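# Seat matching driver bit in fastener, rest in holder

## Task

Pick the driver bit that fits the head of the fastener sitting down the hole in the block and seat it in that head, put every other bit back in the holder, and release everything. It only counts if the parts stay in place without the robot holding them, and nothing the robot touches at the end may settle by more than about a fingernail's width once left alone.

## Robot and tools

Robot: two arms, left_arm and right_arm, each with 7 joints and a parallel gripper. The world frame has its origin on the table surface midway between the arms; +z is up, +x points out across the table, and left_arm sits on the +y side. The arm names do not refer to image sides.

Tool execute_actions, argument actions (a list holding at most one item) and optional pictures (boolean; images are included unless you pass false). Three forms: an empty list [] just reports the current state without commanding anything; {"rows": [...], "steps": n} moves the robot; {"steps": n} with no rows is a wait. For a move, steps is 1 to 15 control steps of 1/30 s each (default 15), and rows holds 1 to 15 rows, one applied per step; if there are fewer rows than steps, the final row repeats. A wait allows up to 300 steps, counted from the previous result, and time spent replying is included. A refused call sends nothing.

Each row is one flat list of 18 numbers, each in [-1, 1], always covering both arms: left_arm's 7 joint values, its gripper position, its gripper speed, then the same 9 for right_arm. Joint order: waist, shoulder, upper arm roll, elbow, forearm roll, wrist pitch, wrist roll. Joint values are offsets, not poses: they are measured from the joint angles printed in the most recent result showing them (before any such result in the scene, and for later calls within a single reply, from the arm's angle when the action begins), never from the preceding row. Scale: 1.0 equals 0.9985 rad for the first four joints and 0.8765 rad for the last three. Sending all zeros therefore returns the arm to the reference angles; it is not a hold. Stated joint ranges (rad): waist, upper arm roll, forearm roll, wrist roll -69.115 to 69.115; shoulder -2.250 to 2.250; elbow -2.580 to 2.580; wrist pitch -2.100 to 2.100. A request more than 0.013 rad beyond a range end is refused; actual ends may differ by 0.013 either way, and a joint pushed past its actual end stops there, reported as "joint sent to its limit" (possibly referring to an earlier action). Missing that line does not prove there is more room.

Gripper position is an absolute setting: +1 fully open (85 mm), 0 about 41 mm, about -0.8 pads touching, -1 closes until blocked. Speed in [-1, 1] sets how fast the gap changes: about 20 mm/s at -1, 85 at 0, 150 at +1. Grip force is chosen by the arm, roughly 190 to 235 N per pad. To hold, send -1 and keep sending it; to release, send a position wider than the object; for a gentle grip, open, then close to just under the object's width. Fingers stay put until the position changes by 0.01 or more, but re-close toward the request if the object yields or slips. To leave a gripper unchanged, resend its previous two numbers (0 is a real command). position_measured_pct is about 50 minus 50 times the actual position: 0 fully open; stopping below about 90 means something is held or blocking; around 90 or above means the pads met. Closing pushes fingertips about 13 mm further out, so keep clearance from surfaces. Fingers point along the gripper +z axis and close along its y axis; the reported point is between closed pads, with fingertips about 19 mm beyond (6 mm when open).

Motion: joint speed and acceleration are capped and joints finish together; a reversal stops them together. Each step the target is kept within 0.304 rad (first four joints) or 0.266 rad (last three) of the measured angle, and scaled back if it would move the hand more than 70 mm. Large moves may be unfinished when a result returns. Between calls the arms keep heading to the last row's target until they have all nearly stopped or a step is HELD; after that, a new action is needed to continue or press harder.

Results: a state line left_arm: … | right_arm: … gives end_effector_position (m) and end_effector_quat_wxyz in the world frame, less accurate at long reach. Joint positions (rad) and Joint velocities (rad/s) come in one block per arm. "joint command not followed" means a clearance check altered joint targets on some steps; HELD marks steps where the row was not fully sent. MOTOR HOT appears from 60 °C; at 75 °C an OVER-TEMPERATURE FAULT makes that arm sag until it cools, so avoid holding loads for long. If contact torque reaches a load limit (50.2 N m for the first four joints, 31.6 for the last three, including held weight) the arm halts for 10 s and drops the rest of the call.

Cameras: cam_high, cam_low, cam_left_wrist, cam_right_wrist, each 672x504, given with OpenCV pinhole-plus-radial calibration (K, D, T_world_to_cam), accurate only to a few degrees and millimetres. Tool zoom_image takes camera (one of those names) and region [x0, y0, x1, y1] in pixels of that camera's latest image, origin top-left, at most 504 by 504, and returns a closer view.

Tool finished_scene takes scene (the current scene's number), ends it irreversibly, reports success and starts any next scene. Replying without a tool call ends everything.

Avoid: knocking items off the table, dropping or slamming parts, hard pushes, arms colliding or pressing on each other, and leaving anything supported only by the gripper. Brief outside tugs on held parts or nudges to loose items can occur.

Each tool is called after "Request:" as name([rows], argument=value, ...), one row to a line, values as JSON.

## Session

Request:
execute_actions(actions=[])

Scene clock: 0.00 s of 5270.00 s.
left_arm: end_effector_position=(+0.0839, +0.5652, +0.3304) position_measured_pct=0.0 end_effector_quat_wxyz=(-0.239, +0.021, +0.965, +0.102) | right_arm: end_effector_position=(+0.6109, -0.7698, +0.3496) position_measured_pct=0.0 end_effector_quat_wxyz=(-0.014, +0.881, +0.367, +0.299)
Joint positions: left_arm=[-1.324 -0.089  0.265  1.994 -0.491  1.406  0.773] | right_arm=[ 0.659  1.049  0.179  0.171 -0.746  1.696 -0.097]
Joint velocities: left_arm=[-0.     0.    -0.    -0.002  0.     0.    -0.   ] | right_arm=[ 0.     0.001  0.002 -0.     0.001  0.001 -0.002]
Motor temperatures (°C, as the motors report them): left_arm=[33 32 30 31 37 39 35] | right_arm=[28 35 29 32 40 39 39]
camera_calibration (this result's frames):
cam_left_wrist: T_world_to_cam=[[0.0885827, 0.978333, 0.187128, -0.617423], [0.866845, 0.016822, -0.498294, 0.146379], [-0.490645, 0.206352, -0.846573, 0.349129], [0, 0, 0, 1]] pos_world=[0.0991039, 0.52954, 0.484041]
cam_right_wrist: T_world_to_cam=[[0.691947, -0.697774, 0.185258, -1.02308], [-0.545935, -0.673638, -0.498163, 0.0443381], [0.472402, 0.243564, -0.847061, 0.348334], [0, 0, 0, 1]] pos_world=[0.567567, -0.76885, 0.506682]

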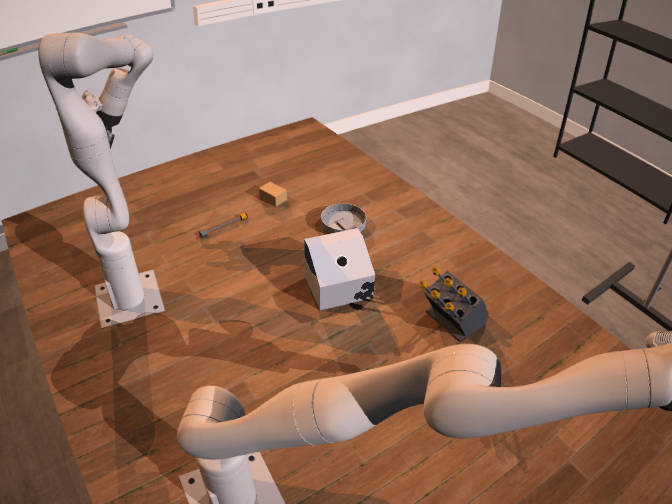

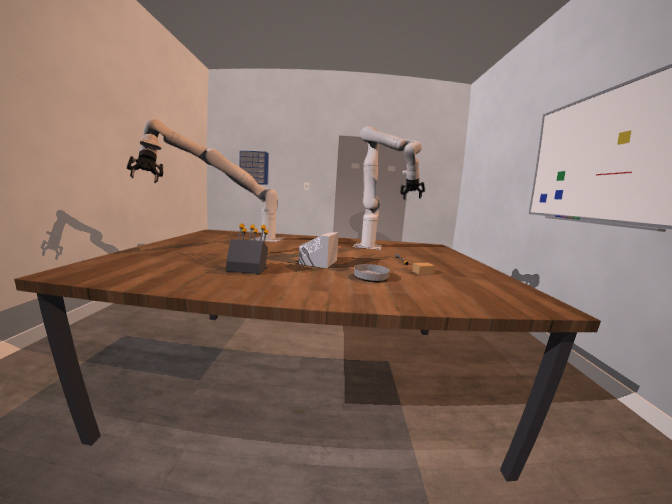

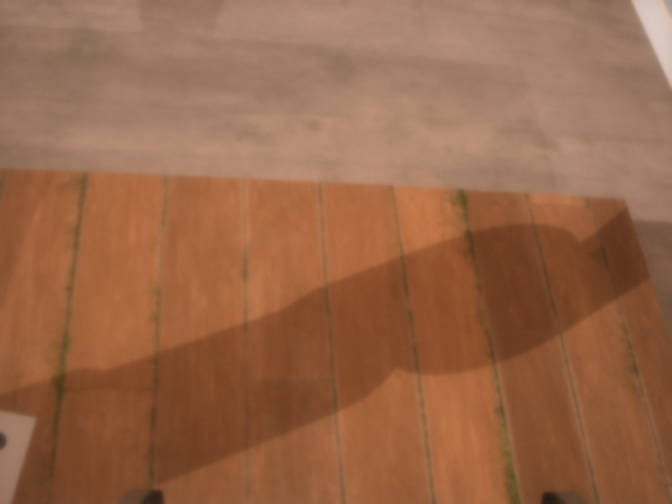

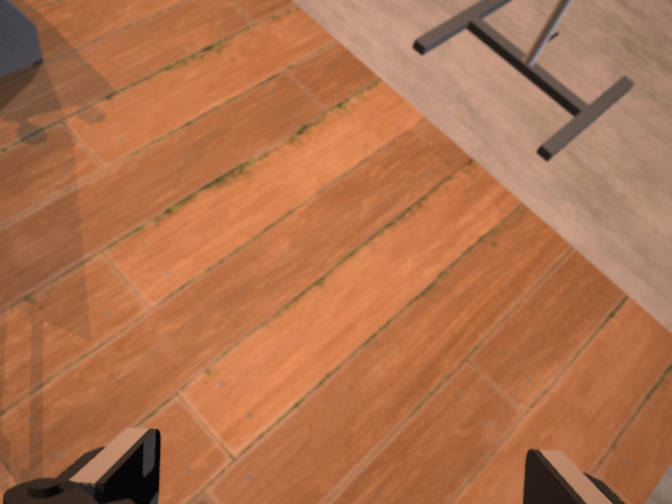

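Request:
execute_actions([
  {"rows":[[0,0,0,0,0,0,0,1,0,-0.6,-0.558,-0.179,0.7,0.143,-0.5,-0.027,-0.25,0]],"steps":15},
], pictures=false)

Request:
execute_actions([
  {"steps":32},
], pictures=false)

Request:
execute_actions([
  {"rows":[[0,0,0,0,0,0,0,1,0,-0.45,0,0,0.77,0,-0.471,0,-0.25,0]],"steps":15},
], pictures=false)

Request:
execute_actions([
  {"steps":32},
])

Request:
zoom_image(camera="cam_right_wrist", region=[260, 140, 440, 320])

Request:
zoom_image(camera="cam_high", region=[407, 250, 507, 350])

Scene clock: 6.93 s of 5270.00 s.
left_arm: end_effector_position=(+0.0839, +0.5652, +0.3304) position_measured_pct=0.0 end_effector_quat_wxyz=(-0.239, +0.021, +0.965, +0.102) | right_arm: end_effector_position=(+0.6911, -0.6247, +0.4457) position_measured_pct=36.9 end_effector_quat_wxyz=(+0.017, +0.831, +0.425, +0.357)
Joint positions: left_arm=[-1.324 -0.089  0.265  1.994 -0.491  1.406  0.773] | right_arm=[ 0.44   0.831  0.083  0.389 -0.678  1.507 -0.11 ]
Joint velocities: left_arm=[ 0.    -0.    -0.     0.001 -0.    -0.     0.   ] | right_arm=[-0.5   -0.497 -0.15   0.497  0.103 -0.434 -0.02 ]
Motor temperatures (°C, as the motors report them): left_arm=[33 32 30 31 37 39 35] | right_arm=[28 35 29 32 40 39 39]
Steps of this call (steps 1 to 90: nothing new was sent; then 3.43 s passed at rest; steps 91 to 105: all 15 steps of this action). Readings (joint positions | what the end effector reports):
91: left_arm=[-1.324 -0.089 0.265 1.994 -0.491 1.406 0.773] | right_arm=[0.657 1.047 0.179 0.172 -0.745 1.695 -0.097] | left_arm position_measured_pct=0.0 | right_arm position_measured_pct=0.0
92: left_arm=[-1.324 -0.089 0.265 1.994 -0.491 1.406 0.773] | right_arm=[0.651 1.041 0.177 0.179 -0.742 1.690 -0.098] | left_arm position_measured_pct=0.0 | right_arm position_measured_pct=0.4
94: left_arm=[-1.324 -0.089 0.265 1.994 -0.491 1.406 0.773] | right_arm=[0.624 1.013 0.163 0.208 -0.731 1.667 -0.100] | left_arm position_measured_pct=0.0 | right_arm position_measured_pct=4.8
98: left_arm=[-1.324 -0.089 0.265 1.994 -0.491 1.406 0.773] | right_arm=[0.556 0.946 0.126 0.274 -0.708 1.608 -0.104] | left_arm position_measured_pct=0.0 | right_arm position_measured_pct=15.9
105: the state above

Scene clock: 8.00 s of 5270.00 s.
left_arm: end_effector_position=(+0.0839, +0.5652, +0.3304) position_measured_pct=0.0 end_effector_quat_wxyz=(-0.239, +0.021, +0.965, +0.102) | right_arm: end_effector_position=(+0.6793, -0.3340, +0.5047) position_measured_pct=62.3 end_effector_quat_wxyz=(-0.027, +0.754, +0.527, +0.391)
Joint positions: left_arm=[-1.324 -0.089  0.265  1.994 -0.491  1.406  0.773] | right_arm=[ 0.06   0.492  0.     0.87  -0.621  1.258 -0.121]
Joint velocities: left_arm=[-0.    -0.    -0.     0.002 -0.    -0.    -0.   ] | right_arm=[-0.008 -0.01   0.002  0.003  0.    -0.001  0.001]
Motor temperatures (°C, as the motors report them): left_arm=[33 32 30 31 37 39 35] | right_arm=[28 35 29 32 40 39 39]
Steps of this call (steps 1 to 32: the robot went on to your last target). Readings (joint positions | what the end effector reports):
1: left_arm=[-1.324 -0.089 0.265 1.994 -0.491 1.406 0.773] | right_arm=[0.423 0.814 0.078 0.406 -0.674 1.492 -0.111] | left_arm position_measured_pct=0.0 | right_arm position_measured_pct=40.1
2: left_arm=[-1.324 -0.089 0.265 1.994 -0.491 1.406 0.773] | right_arm=[0.407 0.798 0.073 0.422 -0.671 1.478 -0.111] | left_arm position_measured_pct=0.0 | right_arm position_measured_pct=42.9
4: left_arm=[-1.324 -0.089 0.265 1.994 -0.491 1.406 0.773] | right_arm=[0.373 0.764 0.065 0.456 -0.665 1.453 -0.112] | left_arm position_measured_pct=0.0 | right_arm position_measured_pct=48.8
8: left_arm=[-1.324 -0.089 0.265 1.994 -0.491 1.406 0.773] | right_arm=[0.304 0.703 0.050 0.525 -0.655 1.408 -0.114] | left_arm position_measured_pct=0.0 | right_arm position_measured_pct=59.9
32: the state above

Scene clock: 8.50 s of 5270.00 s.
left_arm: end_effector_position=(+0.0839, +0.5652, +0.3304) position_measured_pct=0.0 end_effector_quat_wxyz=(-0.239, +0.021, +0.965, +0.102) | right_arm: end_effector_position=(+0.6652, -0.1850, +0.4156) position_measured_pct=62.3 end_effector_quat_wxyz=(-0.077, +0.734, +0.568, +0.364)
Joint positions: left_arm=[-1.324 -0.089  0.265  1.994 -0.491  1.406  0.773] | right_arm=[-0.191  0.492  0.     1.126 -0.621  1.036 -0.121]
Joint velocities: left_arm=[-0.     0.001 -0.     0.001  0.    -0.     0.   ] | right_arm=[-0.49   0.001 -0.005  0.657 -0.001 -0.482 -0.001]
Motor temperatures (°C, as the motors report them): left_arm=[33 32 30 31 37 39 35] | right_arm=[28 35 29 32 40 39 39]
Steps of this call (steps 1 to 15: all 15 steps of this action). Readings (joint positions | what the end effector reports):
1: left_arm=[-1.324 -0.089 0.265 1.994 -0.491 1.406 0.773] | right_arm=[0.058 0.492 0.001 0.871 -0.621 1.257 -0.121] | left_arm position_measured_pct=0.0 | right_arm position_measured_pct=62.3
2: left_arm=[-1.324 -0.089 0.265 1.994 -0.491 1.406 0.773] | right_arm=[0.052 0.491 0.002 0.876 -0.620 1.252 -0.121] | left_arm position_measured_pct=0.0 | right_arm position_measured_pct=62.3
4: left_arm=[-1.324 -0.089 0.265 1.994 -0.491 1.406 0.773] | right_arm=[0.022 0.490 0.003 0.903 -0.620 1.228 -0.121] | left_arm position_measured_pct=0.0 | right_arm position_measured_pct=62.3
8: left_arm=[-1.324 -0.089 0.265 1.994 -0.491 1.406 0.773] | right_arm=[-0.060 0.491 0.001 0.984 -0.621 1.157 -0.121] | left_arm position_measured_pct=0.0 | right_arm position_measured_pct=62.3
15: the state above

Scene clock: 9.57 s of 5270.00 s.
left_arm: end_effector_position=(+0.0839, +0.5652, +0.3304) position_measured_pct=0.0 end_effector_quat_wxyz=(-0.239, +0.021, +0.965, +0.102) | right_arm: end_effector_position=(+0.5073, -0.1100, +0.2181) position_measured_pct=62.3 end_effector_quat_wxyz=(-0.158, +0.763, +0.594, +0.203)
Joint positions: left_arm=[-1.324 -0.089  0.265  1.994 -0.491  1.406  0.773] | right_arm=[-0.389  0.493  0.     1.638 -0.621  0.845 -0.121]
Joint velocities: left_arm=[ 0.    -0.001  0.     0.001  0.    -0.    -0.   ] | right_arm=[-0.003 -0.002  0.001  0.001  0.001 -0.001 -0.   ]
Motor temperatures (°C, as the motors report them): left_arm=[33 32 30 31 37 39 35] | right_arm=[28 35 29 32 40 39 39]
Steps of this call (steps 1 to 32: the robot went on to your last target). Readings (joint positions | what the end effector reports):
1: left_arm=[-1.324 -0.089 0.265 1.994 -0.491 1.406 0.773] | right_arm=[-0.207 0.492 0.000 1.148 -0.621 1.021 -0.121] | left_arm position_measured_pct=0.0 | right_arm position_measured_pct=62.3
2: left_arm=[-1.324 -0.089 0.265 1.994 -0.491 1.406 0.773] | right_arm=[-0.222 0.492 0.000 1.171 -0.621 1.006 -0.121] | left_arm position_measured_pct=0.0 | right_arm position_measured_pct=62.3
4: left_arm=[-1.324 -0.089 0.265 1.994 -0.491 1.406 0.773] | right_arm=[-0.249 0.492 -0.000 1.218 -0.621 0.979 -0.121] | left_arm position_measured_pct=0.0 | right_arm position_measured_pct=62.3
8: left_arm=[-1.324 -0.089 0.265 1.994 -0.491 1.406 0.773] | right_arm=[-0.292 0.492 -0.001 1.314 -0.621 0.936 -0.121] | left_arm position_measured_pct=0.0 | right_arm position_measured_pct=62.3
32: the state above
camera_calibration (this result's frames):
cam_left_wrist: T_world_to_cam=[[0.0885835, 0.978333, 0.187129, -0.617425], [0.866846, 0.0168214, -0.498293, 0.146378], [-0.490644, 0.206353, -0.846574, 0.349129], [0, 0, 0, 1]] pos_world=[0.0991045, 0.529541, 0.484041]
cam_right_wrist: T_world_to_cam=[[0.979892, -0.199172, -0.0118912, -0.514864], [-0.181873, -0.867099, -0.463747, 0.15327], [0.0820544, 0.456585, -0.885888, 0.355101], [0, 0, 0, 1]] pos_world=[0.503249, -0.13178, 0.379536]

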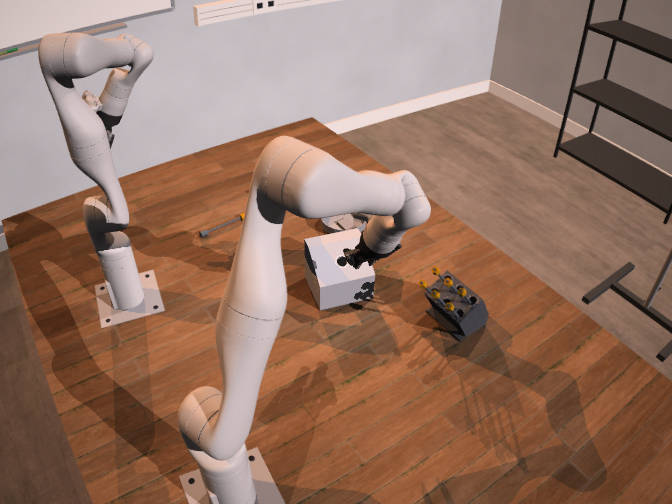

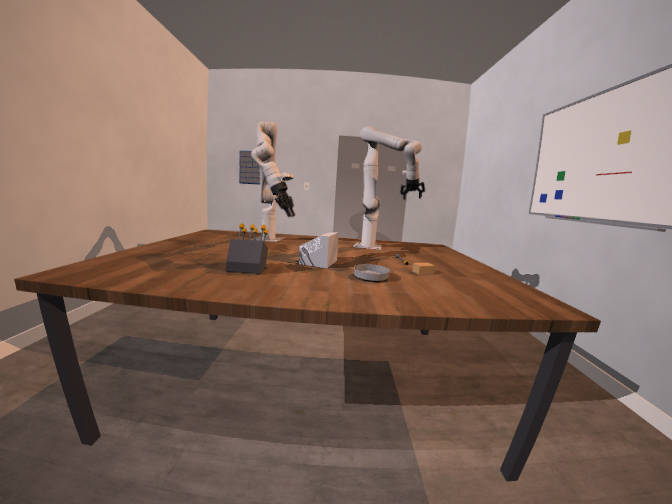

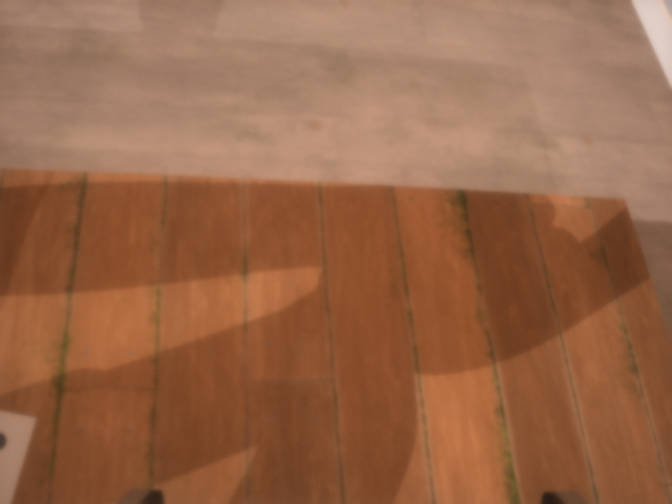

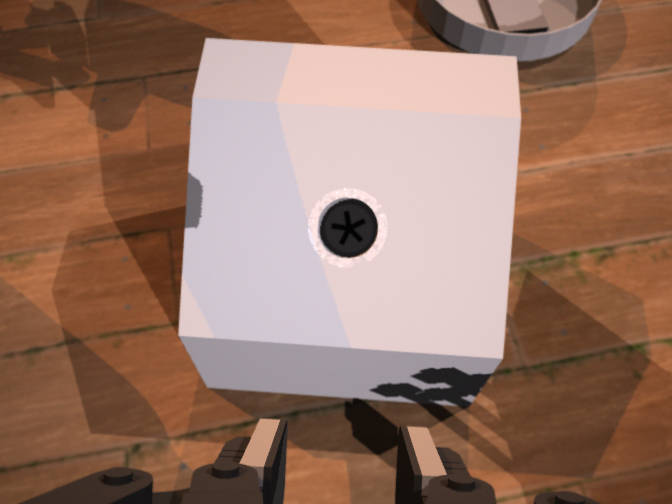

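Region (260, 140, 440, 320) of cam_right_wrist's 672x504 image, scaled by 2.800.

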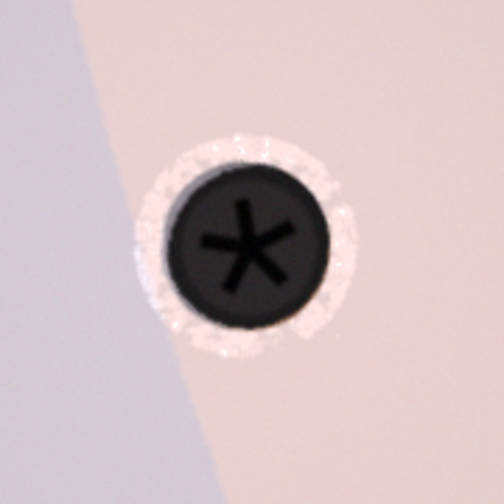

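Region (407, 250, 507, 350) of cam_high's 672x504 image, scaled by 5.040, with more detail than that image has.

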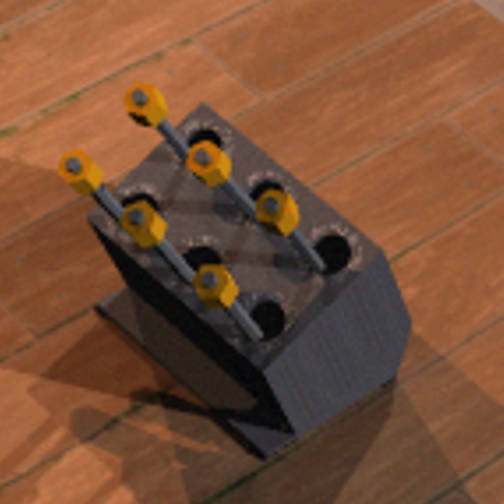

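Request:
execute_actions([
  {"rows":[[0,0,0,0,0,0,0,1,0,-0.005,0,0,-0.338,0.845,0,-1,-0.25,0]],"steps":15},
], pictures=false)

Request:
execute_actions([
  {"steps":20},
], pictures=false)

Request:
execute_actions([
  {"rows":[[0,0,0,0,0,0,0,1,0,0,0.17,0,0,0,0,-1,-0.25,0]],"steps":15},
], pictures=false)

Request:
execute_actions([
  {"steps":18},
])

Scene clock: 18.73 s of 5270.00 s.
left_arm: end_effector_position=(+0.0839, +0.5652, +0.3304) position_measured_pct=0.0 end_effector_quat_wxyz=(-0.239, +0.021, +0.965, +0.102) | right_arm: end_effector_position=(+0.6226, -0.1584, +0.2971) position_measured_pct=62.3 end_effector_quat_wxyz=(-0.010, +0.797, +0.552, +0.247)
Joint positions: left_arm=[-1.324 -0.089  0.265  1.994 -0.491  1.406  0.773] | right_arm=[-0.394  0.492 -0.     1.353 -0.245  0.844 -0.497]
Joint velocities: left_arm=[-0.     0.001 -0.    -0.001  0.     0.     0.   ] | right_arm=[-0.002 -0.007  0.003 -0.386  1.215 -0.    -1.212]
Motor temperatures (°C, as the motors report them): left_arm=[33 32 30 31 37 39 35] | right_arm=[28 35 29 32 40 39 39]
Steps of this call (steps 1 to 15: the robot went on to your last target; steps 16 to 90: nothing new was sent; then 5.67 s passed at rest; steps 91 to 105: all 15 steps of this action). Readings (joint positions | what the end effector reports):
91: left_arm=[-1.324 -0.089 0.265 1.994 -0.491 1.406 0.773] | right_arm=[-0.389 0.492 0.000 1.638 -0.620 0.845 -0.122] | left_arm position_measured_pct=0.0 | right_arm position_measured_pct=62.3
92: left_arm=[-1.324 -0.089 0.265 1.994 -0.491 1.406 0.773] | right_arm=[-0.389 0.493 0.000 1.632 -0.616 0.845 -0.126] | left_arm position_measured_pct=0.0 | right_arm position_measured_pct=62.3
94: left_arm=[-1.324 -0.089 0.265 1.994 -0.491 1.406 0.773] | right_arm=[-0.390 0.494 -0.000 1.605 -0.592 0.846 -0.149] | left_arm position_measured_pct=0.0 | right_arm position_measured_pct=62.3
98: left_arm=[-1.324 -0.089 0.265 1.994 -0.491 1.406 0.773] | right_arm=[-0.392 0.494 -0.000 1.503 -0.499 0.845 -0.243] | left_arm position_measured_pct=0.0 | right_arm position_measured_pct=62.3
105: the state above

Scene clock: 19.40 s of 5270.00 s.
left_arm: end_effector_position=(+0.0839, +0.5652, +0.3304) position_measured_pct=0.0 end_effector_quat_wxyz=(-0.239, +0.021, +0.965, +0.102) | right_arm: end_effector_position=(+0.6605, -0.2356, +0.3151) position_measured_pct=62.3 end_effector_quat_wxyz=(+0.092, +0.873, +0.416, +0.237)
Joint positions: left_arm=[-1.324 -0.089  0.265  1.994 -0.491  1.406  0.773] | right_arm=[-0.394  0.493  0.     1.301  0.12   0.845 -0.997]
Joint velocities: left_arm=[ 0.001  0.001  0.     0.001 -0.    -0.    -0.   ] | right_arm=[-0.     0.    -0.    -0.     0.    -0.    -0.002]
Motor temperatures (°C, as the motors report them): left_arm=[33 32 30 31 37 39 35] | right_arm=[28 35 29 32 40 39 39]
Steps of this call (steps 1 to 20: the robot went on to your last target). Readings (joint positions | what the end effector reports):
1: left_arm=[-1.324 -0.089 0.265 1.994 -0.491 1.406 0.773] | right_arm=[-0.394 0.492 0.000 1.341 -0.204 0.844 -0.538] | left_arm position_measured_pct=0.0 | right_arm position_measured_pct=62.3
2: left_arm=[-1.324 -0.089 0.265 1.994 -0.491 1.406 0.773] | right_arm=[-0.394 0.492 0.000 1.332 -0.164 0.845 -0.578] | left_arm position_measured_pct=0.0 | right_arm position_measured_pct=62.3
4: left_arm=[-1.324 -0.089 0.265 1.994 -0.491 1.406 0.773] | right_arm=[-0.394 0.492 0.000 1.319 -0.083 0.845 -0.660] | left_arm position_measured_pct=0.0 | right_arm position_measured_pct=62.3
8: left_arm=[-1.324 -0.089 0.265 1.994 -0.491 1.406 0.773] | right_arm=[-0.393 0.492 0.001 1.307 0.044 0.845 -0.822] | left_arm position_measured_pct=0.0 | right_arm position_measured_pct=62.3
20: the state above

Scene clock: 19.90 s of 5270.00 s.
left_arm: end_effector_position=(+0.0839, +0.5652, +0.3304) position_measured_pct=0.0 end_effector_quat_wxyz=(-0.239, +0.021, +0.965, +0.102) | right_arm: end_effector_position=(+0.6568, -0.2365, +0.2102) position_measured_pct=62.3 end_effector_quat_wxyz=(+0.036, +0.964, +0.199, +0.174)
Joint positions: left_arm=[-1.324 -0.089  0.265  1.994 -0.491  1.406  0.773] | right_arm=[-0.394  0.652  0.     1.302  0.12   0.845 -1.487]
Joint velocities: left_arm=[ 0.    -0.001  0.     0.001  0.    -0.     0.   ] | right_arm=[ 0.001  0.083  0.001 -0.003 -0.    -0.    -1.215]
Motor temperatures (°C, as the motors report them): left_arm=[33 32 30 31 37 39 35] | right_arm=[28 35 29 32 40 39 39]
Steps of this call (steps 1 to 15: all 15 steps of this action). Readings (joint positions | what the end effector reports):
1: left_arm=[-1.324 -0.089 0.265 1.994 -0.491 1.406 0.773] | right_arm=[-0.394 0.494 0.000 1.301 0.120 0.845 -0.999] | left_arm position_measured_pct=0.0 | right_arm position_measured_pct=62.3
2: left_arm=[-1.324 -0.089 0.265 1.994 -0.491 1.406 0.773] | right_arm=[-0.394 0.500 0.000 1.300 0.120 0.845 -1.006] | left_arm position_measured_pct=0.0 | right_arm position_measured_pct=62.3
4: left_arm=[-1.324 -0.089 0.265 1.994 -0.491 1.406 0.773] | right_arm=[-0.394 0.528 0.000 1.298 0.120 0.844 -1.048] | left_arm position_measured_pct=0.0 | right_arm position_measured_pct=62.3
8: left_arm=[-1.324 -0.089 0.265 1.994 -0.491 1.406 0.773] | right_arm=[-0.394 0.603 0.000 1.301 0.120 0.845 -1.203] | left_arm position_measured_pct=0.0 | right_arm position_measured_pct=62.3
15: the state above

Scene clock: 20.50 s of 5270.00 s.
left_arm: end_effector_position=(+0.0839, +0.5652, +0.3304) position_measured_pct=0.0 end_effector_quat_wxyz=(-0.239, +0.021, +0.965, +0.102) | right_arm: end_effector_position=(+0.6563, -0.2367, +0.2038) position_measured_pct=62.3 end_effector_quat_wxyz=(+0.003, +0.985, +0.010, +0.173)
Joint positions: left_arm=[-1.324 -0.089  0.265  1.994 -0.491  1.406  0.773] | right_arm=[-0.394  0.662  0.     1.301  0.12   0.845 -1.874]
Joint velocities: left_arm=[ 0.     0.002  0.    -0.002  0.    -0.    -0.   ] | right_arm=[-0.001 -0.001  0.002 -0.     0.001 -0.    -0.   ]
Motor temperatures (°C, as the motors report them): left_arm=[33 32 30 31 37 39 35] | right_arm=[28 35 29 32 40 39 39]
Steps of this call (steps 1 to 18: the robot went on to your last target). Readings (joint positions | what the end effector reports):
1: left_arm=[-1.324 -0.089 0.265 1.994 -0.491 1.406 0.773] | right_arm=[-0.394 0.655 0.000 1.301 0.120 0.845 -1.528] | left_arm position_measured_pct=0.0 | right_arm position_measured_pct=62.3
2: left_arm=[-1.324 -0.089 0.265 1.994 -0.491 1.406 0.773] | right_arm=[-0.394 0.656 0.000 1.301 0.120 0.845 -1.569] | left_arm position_measured_pct=0.0 | right_arm position_measured_pct=62.3
4: left_arm=[-1.324 -0.089 0.265 1.994 -0.491 1.406 0.773] | right_arm=[-0.394 0.659 0.000 1.301 0.120 0.845 -1.650] | left_arm position_measured_pct=0.0 | right_arm position_measured_pct=62.3
8: left_arm=[-1.324 -0.089 0.265 1.994 -0.491 1.406 0.773] | right_arm=[-0.394 0.662 0.000 1.301 0.120 0.845 -1.808] | left_arm position_measured_pct=0.0 | right_arm position_measured_pct=62.3
18: the state above
camera_calibration (this result's frames):
cam_left_wrist: T_world_to_cam=[[0.0885845, 0.978333, 0.18713, -0.617426], [0.866846, 0.0168207, -0.498292, 0.146378], [-0.490643, 0.206354, -0.846574, 0.349128], [0, 0, 0, 1]] pos_world=[0.099105, 0.529542, 0.484041]
cam_right_wrist: T_world_to_cam=[[0.0639237, -0.997896, -0.0107939, -0.274434], [-0.950322, -0.0575674, -0.305899, 0.727655], [0.304634, 0.0298119, -0.952003, 0.154502], [0, 0, 0, 1]] pos_world=[0.661983, -0.236573, 0.366713]

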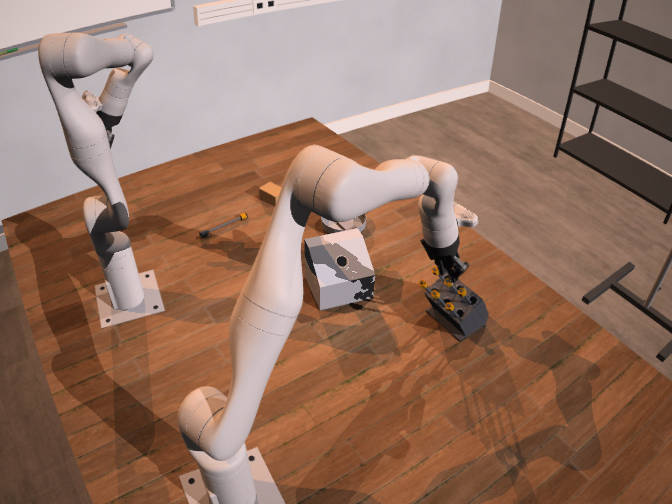

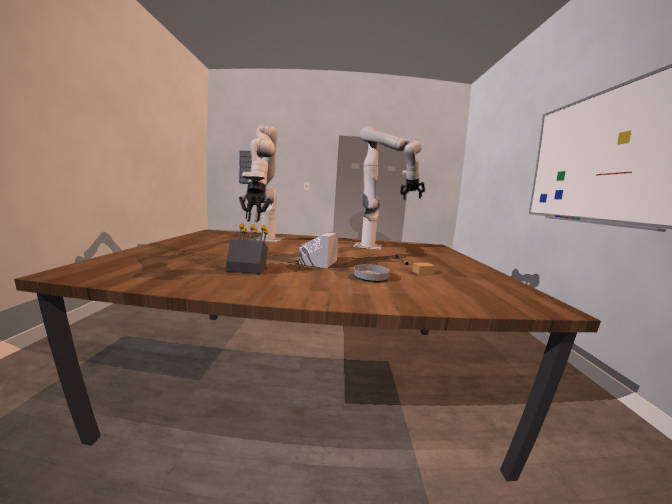

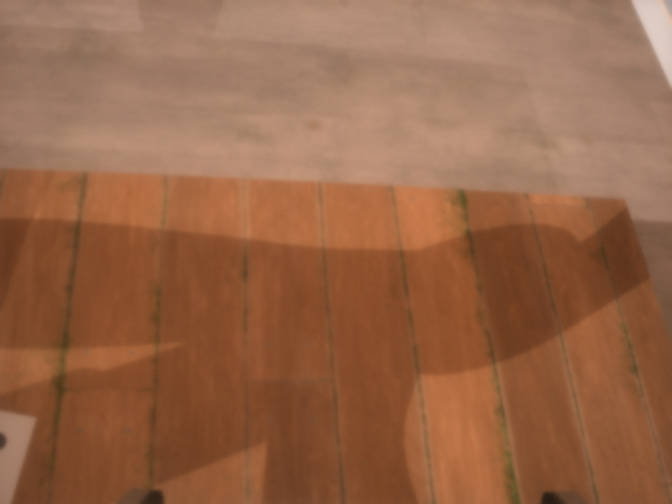

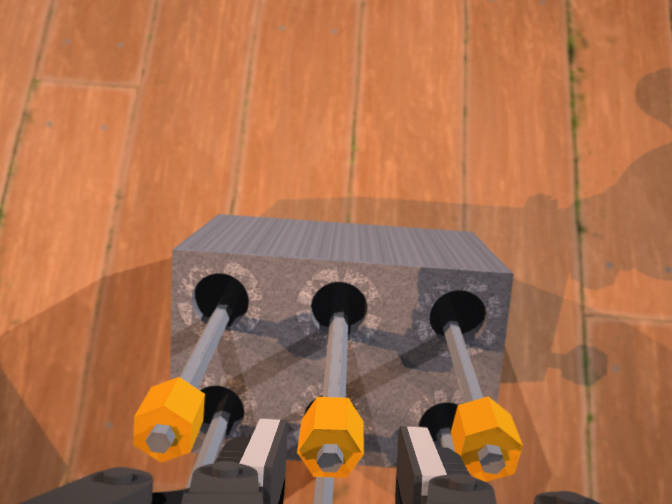

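Request:
execute_actions([
  {"rows":[[0,0,0,0,0,0,0,1,0,0.075,-0.012,0,0.023,-0.037,-0.022,0.076,-0.25,0]],"steps":13},
], pictures=false)

Request:
execute_actions([
  {"rows":[[0,0,0,0,0,0,0,1,0,0.006,0.0797,0,-0.004,0.005,-0.0855,-0.003,-0.25,0]],"steps":14},
])

Request:
execute_actions([
  {"rows":[[0,0,0,0,0,0,0,1,0,0,0,0,0,0,0,0,-1,0]],"steps":10},
], pictures=false)

Request:
execute_actions([
  {"rows":[[0,0,0,0,0,0,0,1,0,-0.0066,-0.077,0,0.036,0,0.047,-0.003,-1,0],[0,0,0,0,0,0,0,1,0,-0.0066,-0.077,0,0.036,0,0.047,-0.003,-1,0],[0,0,0,0,0,0,0,1,0,-0.0066,-0.077,0,0.036,0,0.047,-0.003,-1,0],[0,0,0,0,0,0,0,1,0,-0.0066,-0.077,0,0.036,0,0.047,-0.003,-1,0],[0,0,0,0,0,0,0,1,0,-0.0136,-0.1511,0,0.0621,-0.002,0.1025,-0.007,-1,0]],"steps":15},
])

Request:
zoom_image(camera="cam_right_wrist", region=[280, 210, 420, 350])

Scene clock: 33.60 s of 5270.00 s.
left_arm: end_effector_position=(+0.0839, +0.5652, +0.3304) position_measured_pct=0.0 end_effector_quat_wxyz=(-0.239, +0.021, +0.965, +0.102) | right_arm: end_effector_position=(+0.6585, -0.2771, +0.2037) position_measured_pct=62.3 end_effector_quat_wxyz=(+0.000, +0.985, -0.001, +0.174)
Joint positions: left_arm=[-1.324 -0.089  0.265  1.994 -0.491  1.406  0.773] | right_arm=[-0.32   0.651  0.     1.324  0.087  0.826 -1.807]
Joint velocities: left_arm=[ 0.    -0.001 -0.     0.     0.     0.    -0.   ] | right_arm=[ 0.014 -0.003 -0.002  0.002 -0.002 -0.001  0.002]
Motor temperatures (°C, as the motors report them): left_arm=[33 31 30 31 37 39 35] | right_arm=[28 36 29 32 40 39 39]
Steps of this call (steps 1 to 15: the robot went on to your last target; steps 16 to 90: nothing new was sent; then 9.67 s passed at rest; steps 91 to 103: all 13 steps of this action). Readings (joint positions | what the end effector reports):
91: left_arm=[-1.324 -0.089 0.265 1.994 -0.491 1.406 0.773] | right_arm=[-0.392 0.662 -0.000 1.301 0.119 0.845 -1.873] | left_arm position_measured_pct=0.0 | right_arm position_measured_pct=62.3
92: left_arm=[-1.324 -0.089 0.265 1.994 -0.491 1.406 0.773] | right_arm=[-0.386 0.661 -0.002 1.303 0.117 0.843 -1.868] | left_arm position_measured_pct=0.0 | right_arm position_measured_pct=62.3
94: left_arm=[-1.324 -0.089 0.265 1.994 -0.491 1.406 0.773] | right_arm=[-0.358 0.656 -0.004 1.311 0.105 0.836 -1.846] | left_arm position_measured_pct=0.0 | right_arm position_measured_pct=62.3
98: left_arm=[-1.324 -0.089 0.265 1.994 -0.491 1.406 0.773] | right_arm=[-0.324 0.651 0.003 1.322 0.090 0.827 -1.810] | left_arm position_measured_pct=0.0 | right_arm position_measured_pct=62.3
103: the state above

Scene clock: 34.07 s of 5270.00 s.
left_arm: end_effector_position=(+0.0839, +0.5652, +0.3304) position_measured_pct=0.0 end_effector_quat_wxyz=(-0.239, +0.021, +0.965, +0.102) | right_arm: end_effector_position=(+0.6741, -0.2776, +0.1613) position_measured_pct=62.3 end_effector_quat_wxyz=(+0.001, +0.985, -0.001, +0.174)
Joint positions: left_arm=[-1.324 -0.089  0.265  1.994 -0.491  1.406  0.773] | right_arm=[-0.314  0.729  0.     1.32   0.092  0.751 -1.81 ]
Joint velocities: left_arm=[ 0.    -0.003 -0.     0.001 -0.     0.     0.   ] | right_arm=[ 0.002  0.008  0.    -0.001 -0.    -0.002 -0.001]
Motor temperatures (°C, as the motors report them): left_arm=[33 31 30 31 37 39 35] | right_arm=[28 36 29 32 40 39 39]
Steps of this call (steps 1 to 14: all 14 steps of this action). Readings (joint positions | what the end effector reports):
1: left_arm=[-1.324 -0.089 0.265 1.994 -0.491 1.406 0.773] | right_arm=[-0.320 0.652 0.000 1.324 0.088 0.825 -1.807] | left_arm position_measured_pct=0.0 | right_arm position_measured_pct=62.3
2: left_arm=[-1.324 -0.089 0.265 1.994 -0.491 1.406 0.773] | right_arm=[-0.319 0.658 0.000 1.322 0.088 0.820 -1.807] | left_arm position_measured_pct=0.0 | right_arm position_measured_pct=62.3
4: left_arm=[-1.324 -0.089 0.265 1.994 -0.491 1.406 0.773] | right_arm=[-0.317 0.685 0.000 1.320 0.090 0.795 -1.808] | left_arm position_measured_pct=0.0 | right_arm position_measured_pct=62.3
8: left_arm=[-1.324 -0.089 0.265 1.994 -0.491 1.406 0.773] | right_arm=[-0.315 0.725 0.000 1.321 0.092 0.755 -1.810] | left_arm position_measured_pct=0.0 | right_arm position_measured_pct=62.3
14: the state above
camera_calibration (this result's frames):
cam_left_wrist: T_world_to_cam=[[0.0885854, 0.978333, 0.18713, -0.617427], [0.866846, 0.0168199, -0.498291, 0.146377], [-0.490642, 0.206355, -0.846574, 0.349128], [0, 0, 0, 1]] pos_world=[0.0991056, 0.529542, 0.484041]
cam_right_wrist: T_world_to_cam=[[0.0417963, -0.998938, -0.0193939, -0.300875], [-0.951098, -0.0338338, -0.307032, 0.736554], [0.30605, 0.0312783, -0.951501, 0.109186], [0, 0, 0, 1]] pos_world=[0.679693, -0.279051, 0.324201]

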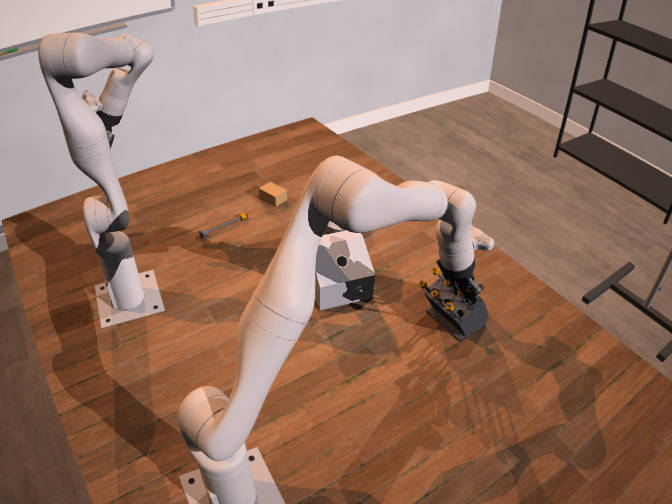

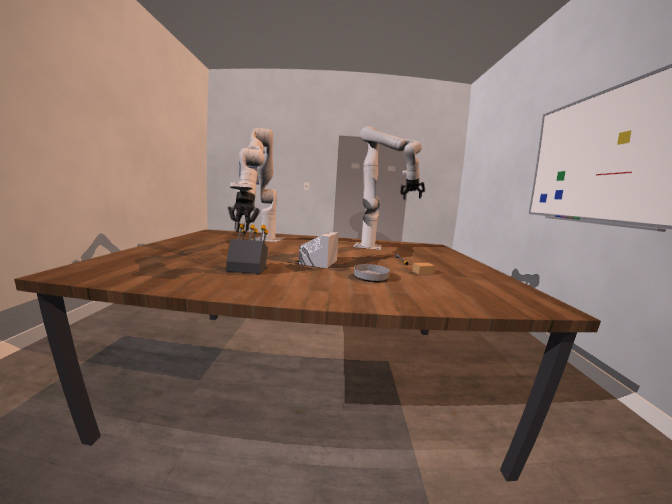

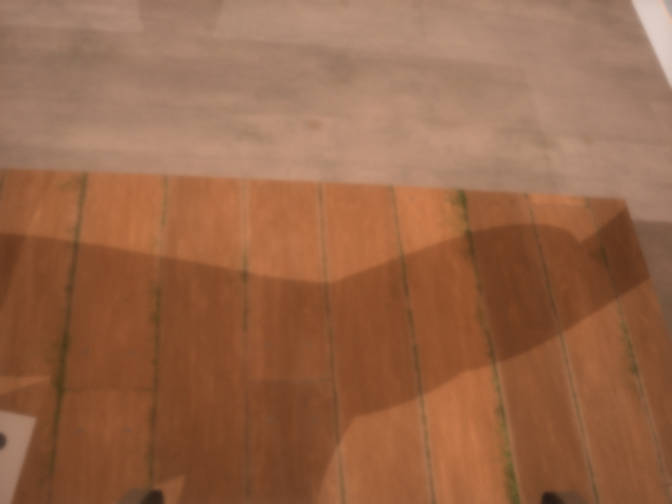

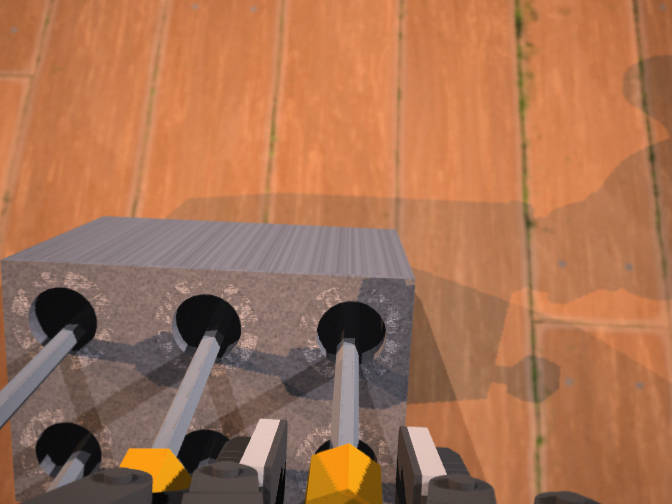

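Scene clock: 34.40 s of 5270.00 s.
left_arm: end_effector_position=(+0.0839, +0.5652, +0.3304) position_measured_pct=0.0 end_effector_quat_wxyz=(-0.239, +0.021, +0.965, +0.102) | right_arm: end_effector_position=(+0.6741, -0.2778, +0.1616) position_measured_pct=77.0 end_effector_quat_wxyz=(+0.001, +0.985, -0.002, +0.174)
Joint positions: left_arm=[-1.324 -0.089  0.265  1.994 -0.491  1.406  0.773] | right_arm=[-0.314  0.729  0.     1.32   0.092  0.751 -1.81 ]
Joint velocities: left_arm=[ 0.     0.002 -0.    -0.     0.     0.     0.   ] | right_arm=[0.001 0.001 0.001 0.001 0.002 0.001 0.002]
Motor temperatures (°C, as the motors report them): left_arm=[33 31 30 31 37 39 35] | right_arm=[28 36 29 32 40 39 39]
Steps of this call (steps 1 to 10: all 10 steps of this action). Readings (joint positions | what the end effector reports):
1: left_arm=[-1.324 -0.089 0.265 1.994 -0.491 1.406 0.773] | right_arm=[-0.314 0.729 0.000 1.320 0.092 0.751 -1.810] | left_arm position_measured_pct=0.0 | right_arm position_measured_pct=62.3
2: left_arm=[-1.324 -0.089 0.265 1.994 -0.491 1.406 0.773] | right_arm=[-0.314 0.729 0.000 1.320 0.092 0.751 -1.810] | left_arm position_measured_pct=0.0 | right_arm position_measured_pct=63.1
4: left_arm=[-1.324 -0.089 0.265 1.994 -0.491 1.406 0.773] | right_arm=[-0.314 0.729 0.000 1.320 0.092 0.751 -1.810] | left_arm position_measured_pct=0.0 | right_arm position_measured_pct=67.1
8: left_arm=[-1.324 -0.089 0.265 1.994 -0.491 1.406 0.773] | right_arm=[-0.314 0.729 0.000 1.320 0.092 0.751 -1.810] | left_arm position_measured_pct=0.0 | right_arm position_measured_pct=76.2
10: the state above

Scene clock: 34.90 s of 5270.00 s.
left_arm: end_effector_position=(+0.0839, +0.5652, +0.3304) position_measured_pct=0.0 end_effector_quat_wxyz=(-0.239, +0.021, +0.965, +0.102) | right_arm: end_effector_position=(+0.6356, -0.2780, +0.2241) position_measured_pct=77.0 end_effector_quat_wxyz=(+0.001, +0.985, -0.002, +0.173)
Joint positions: left_arm=[-1.324 -0.089  0.265  1.994 -0.491  1.406  0.773] | right_arm=[-0.327  0.581  0.     1.381  0.09   0.84  -1.816]
Joint velocities: left_arm=[ 0.     0.     0.    -0.001 -0.     0.     0.   ] | right_arm=[-0.004 -0.026  0.002  0.01  -0.     0.007 -0.001]
Motor temperatures (°C, as the motors report them): left_arm=[33 31 30 31 37 39 35] | right_arm=[28 36 29 32 40 39 39]
Steps of this call (steps 1 to 15: all 15 steps of this action). Readings (joint positions | what the end effector reports):
1: left_arm=[-1.324 -0.089 0.265 1.994 -0.491 1.406 0.773] | right_arm=[-0.314 0.728 0.000 1.321 0.092 0.751 -1.810] | left_arm position_measured_pct=0.0 | right_arm position_measured_pct=77.0
2: left_arm=[-1.324 -0.089 0.265 1.994 -0.491 1.406 0.773] | right_arm=[-0.315 0.722 0.000 1.324 0.092 0.754 -1.810] | left_arm position_measured_pct=0.0 | right_arm position_measured_pct=77.0
4: left_arm=[-1.324 -0.089 0.265 1.994 -0.491 1.406 0.773] | right_arm=[-0.318 0.694 0.000 1.337 0.092 0.768 -1.811] | left_arm position_measured_pct=0.0 | right_arm position_measured_pct=77.0
8: left_arm=[-1.324 -0.089 0.265 1.994 -0.491 1.406 0.773] | right_arm=[-0.324 0.623 0.001 1.365 0.091 0.812 -1.814] | left_arm position_measured_pct=0.0 | right_arm position_measured_pct=77.0
15: the state above
camera_calibration (this result's frames):
cam_left_wrist: T_world_to_cam=[[0.0885865, 0.978332, 0.187131, -0.617428], [0.866847, 0.0168193, -0.498291, 0.146377], [-0.490641, 0.206356, -0.846574, 0.349128], [0, 0, 0, 1]] pos_world=[0.0991061, 0.529543, 0.484041]
cam_right_wrist: T_world_to_cam=[[0.0407233, -0.998987, -0.0191295, -0.297798], [-0.951464, -0.0329265, -0.305994, 0.719434], [0.305054, 0.0306621, -0.951841, 0.181307], [0, 0, 0, 1]] pos_world=[0.641335, -0.279367, 0.387021]

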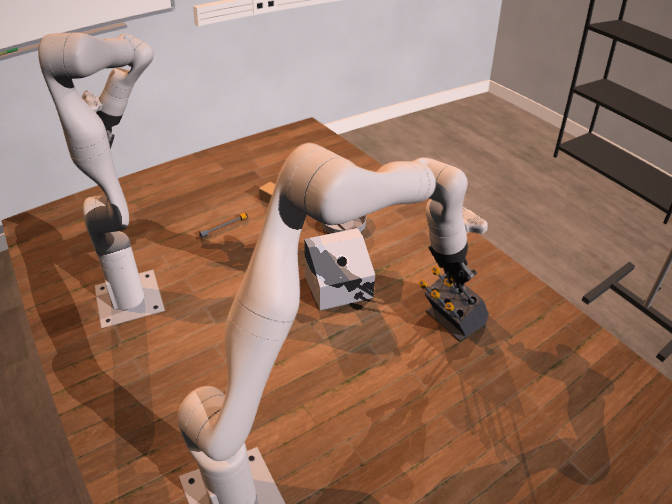

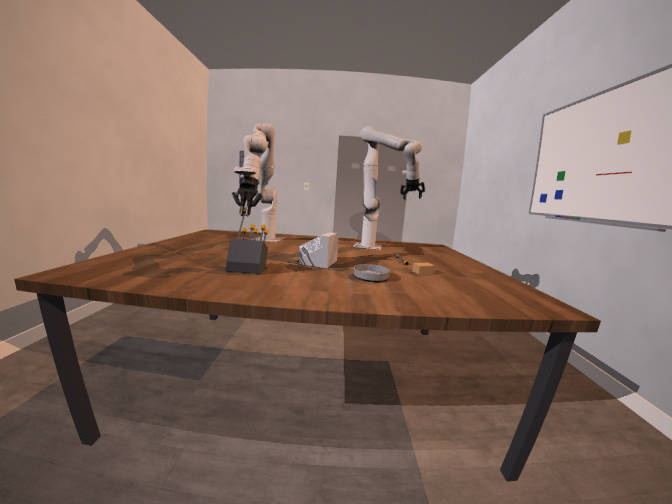

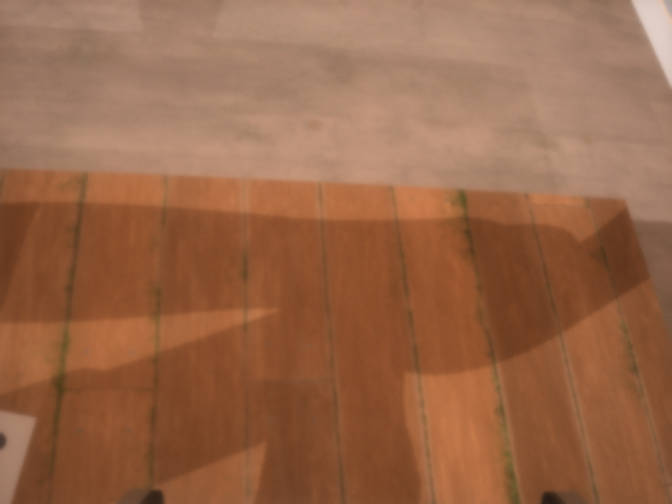

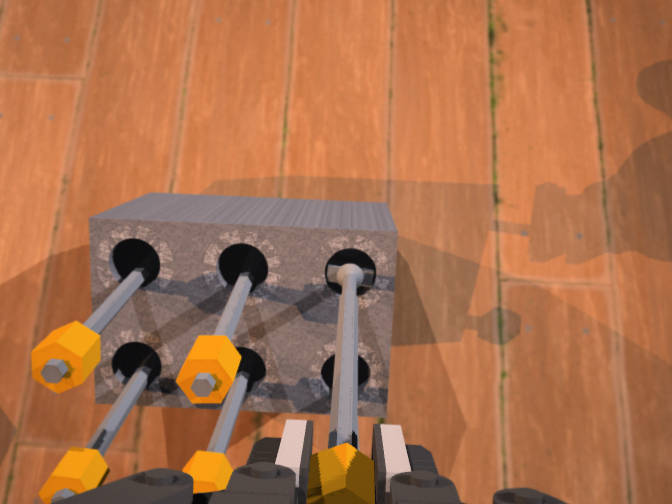

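Region (280, 210, 420, 350) of cam_right_wrist's 672x504 image, scaled by 3.600.

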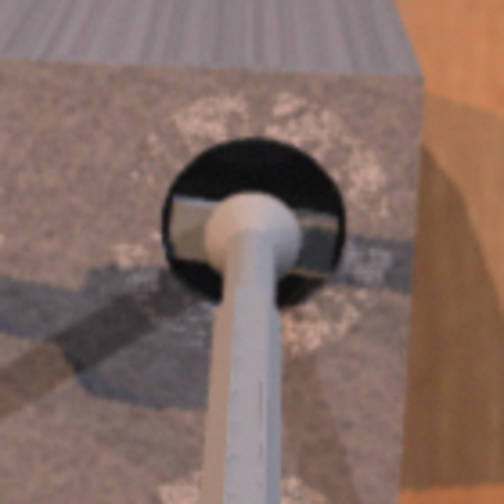

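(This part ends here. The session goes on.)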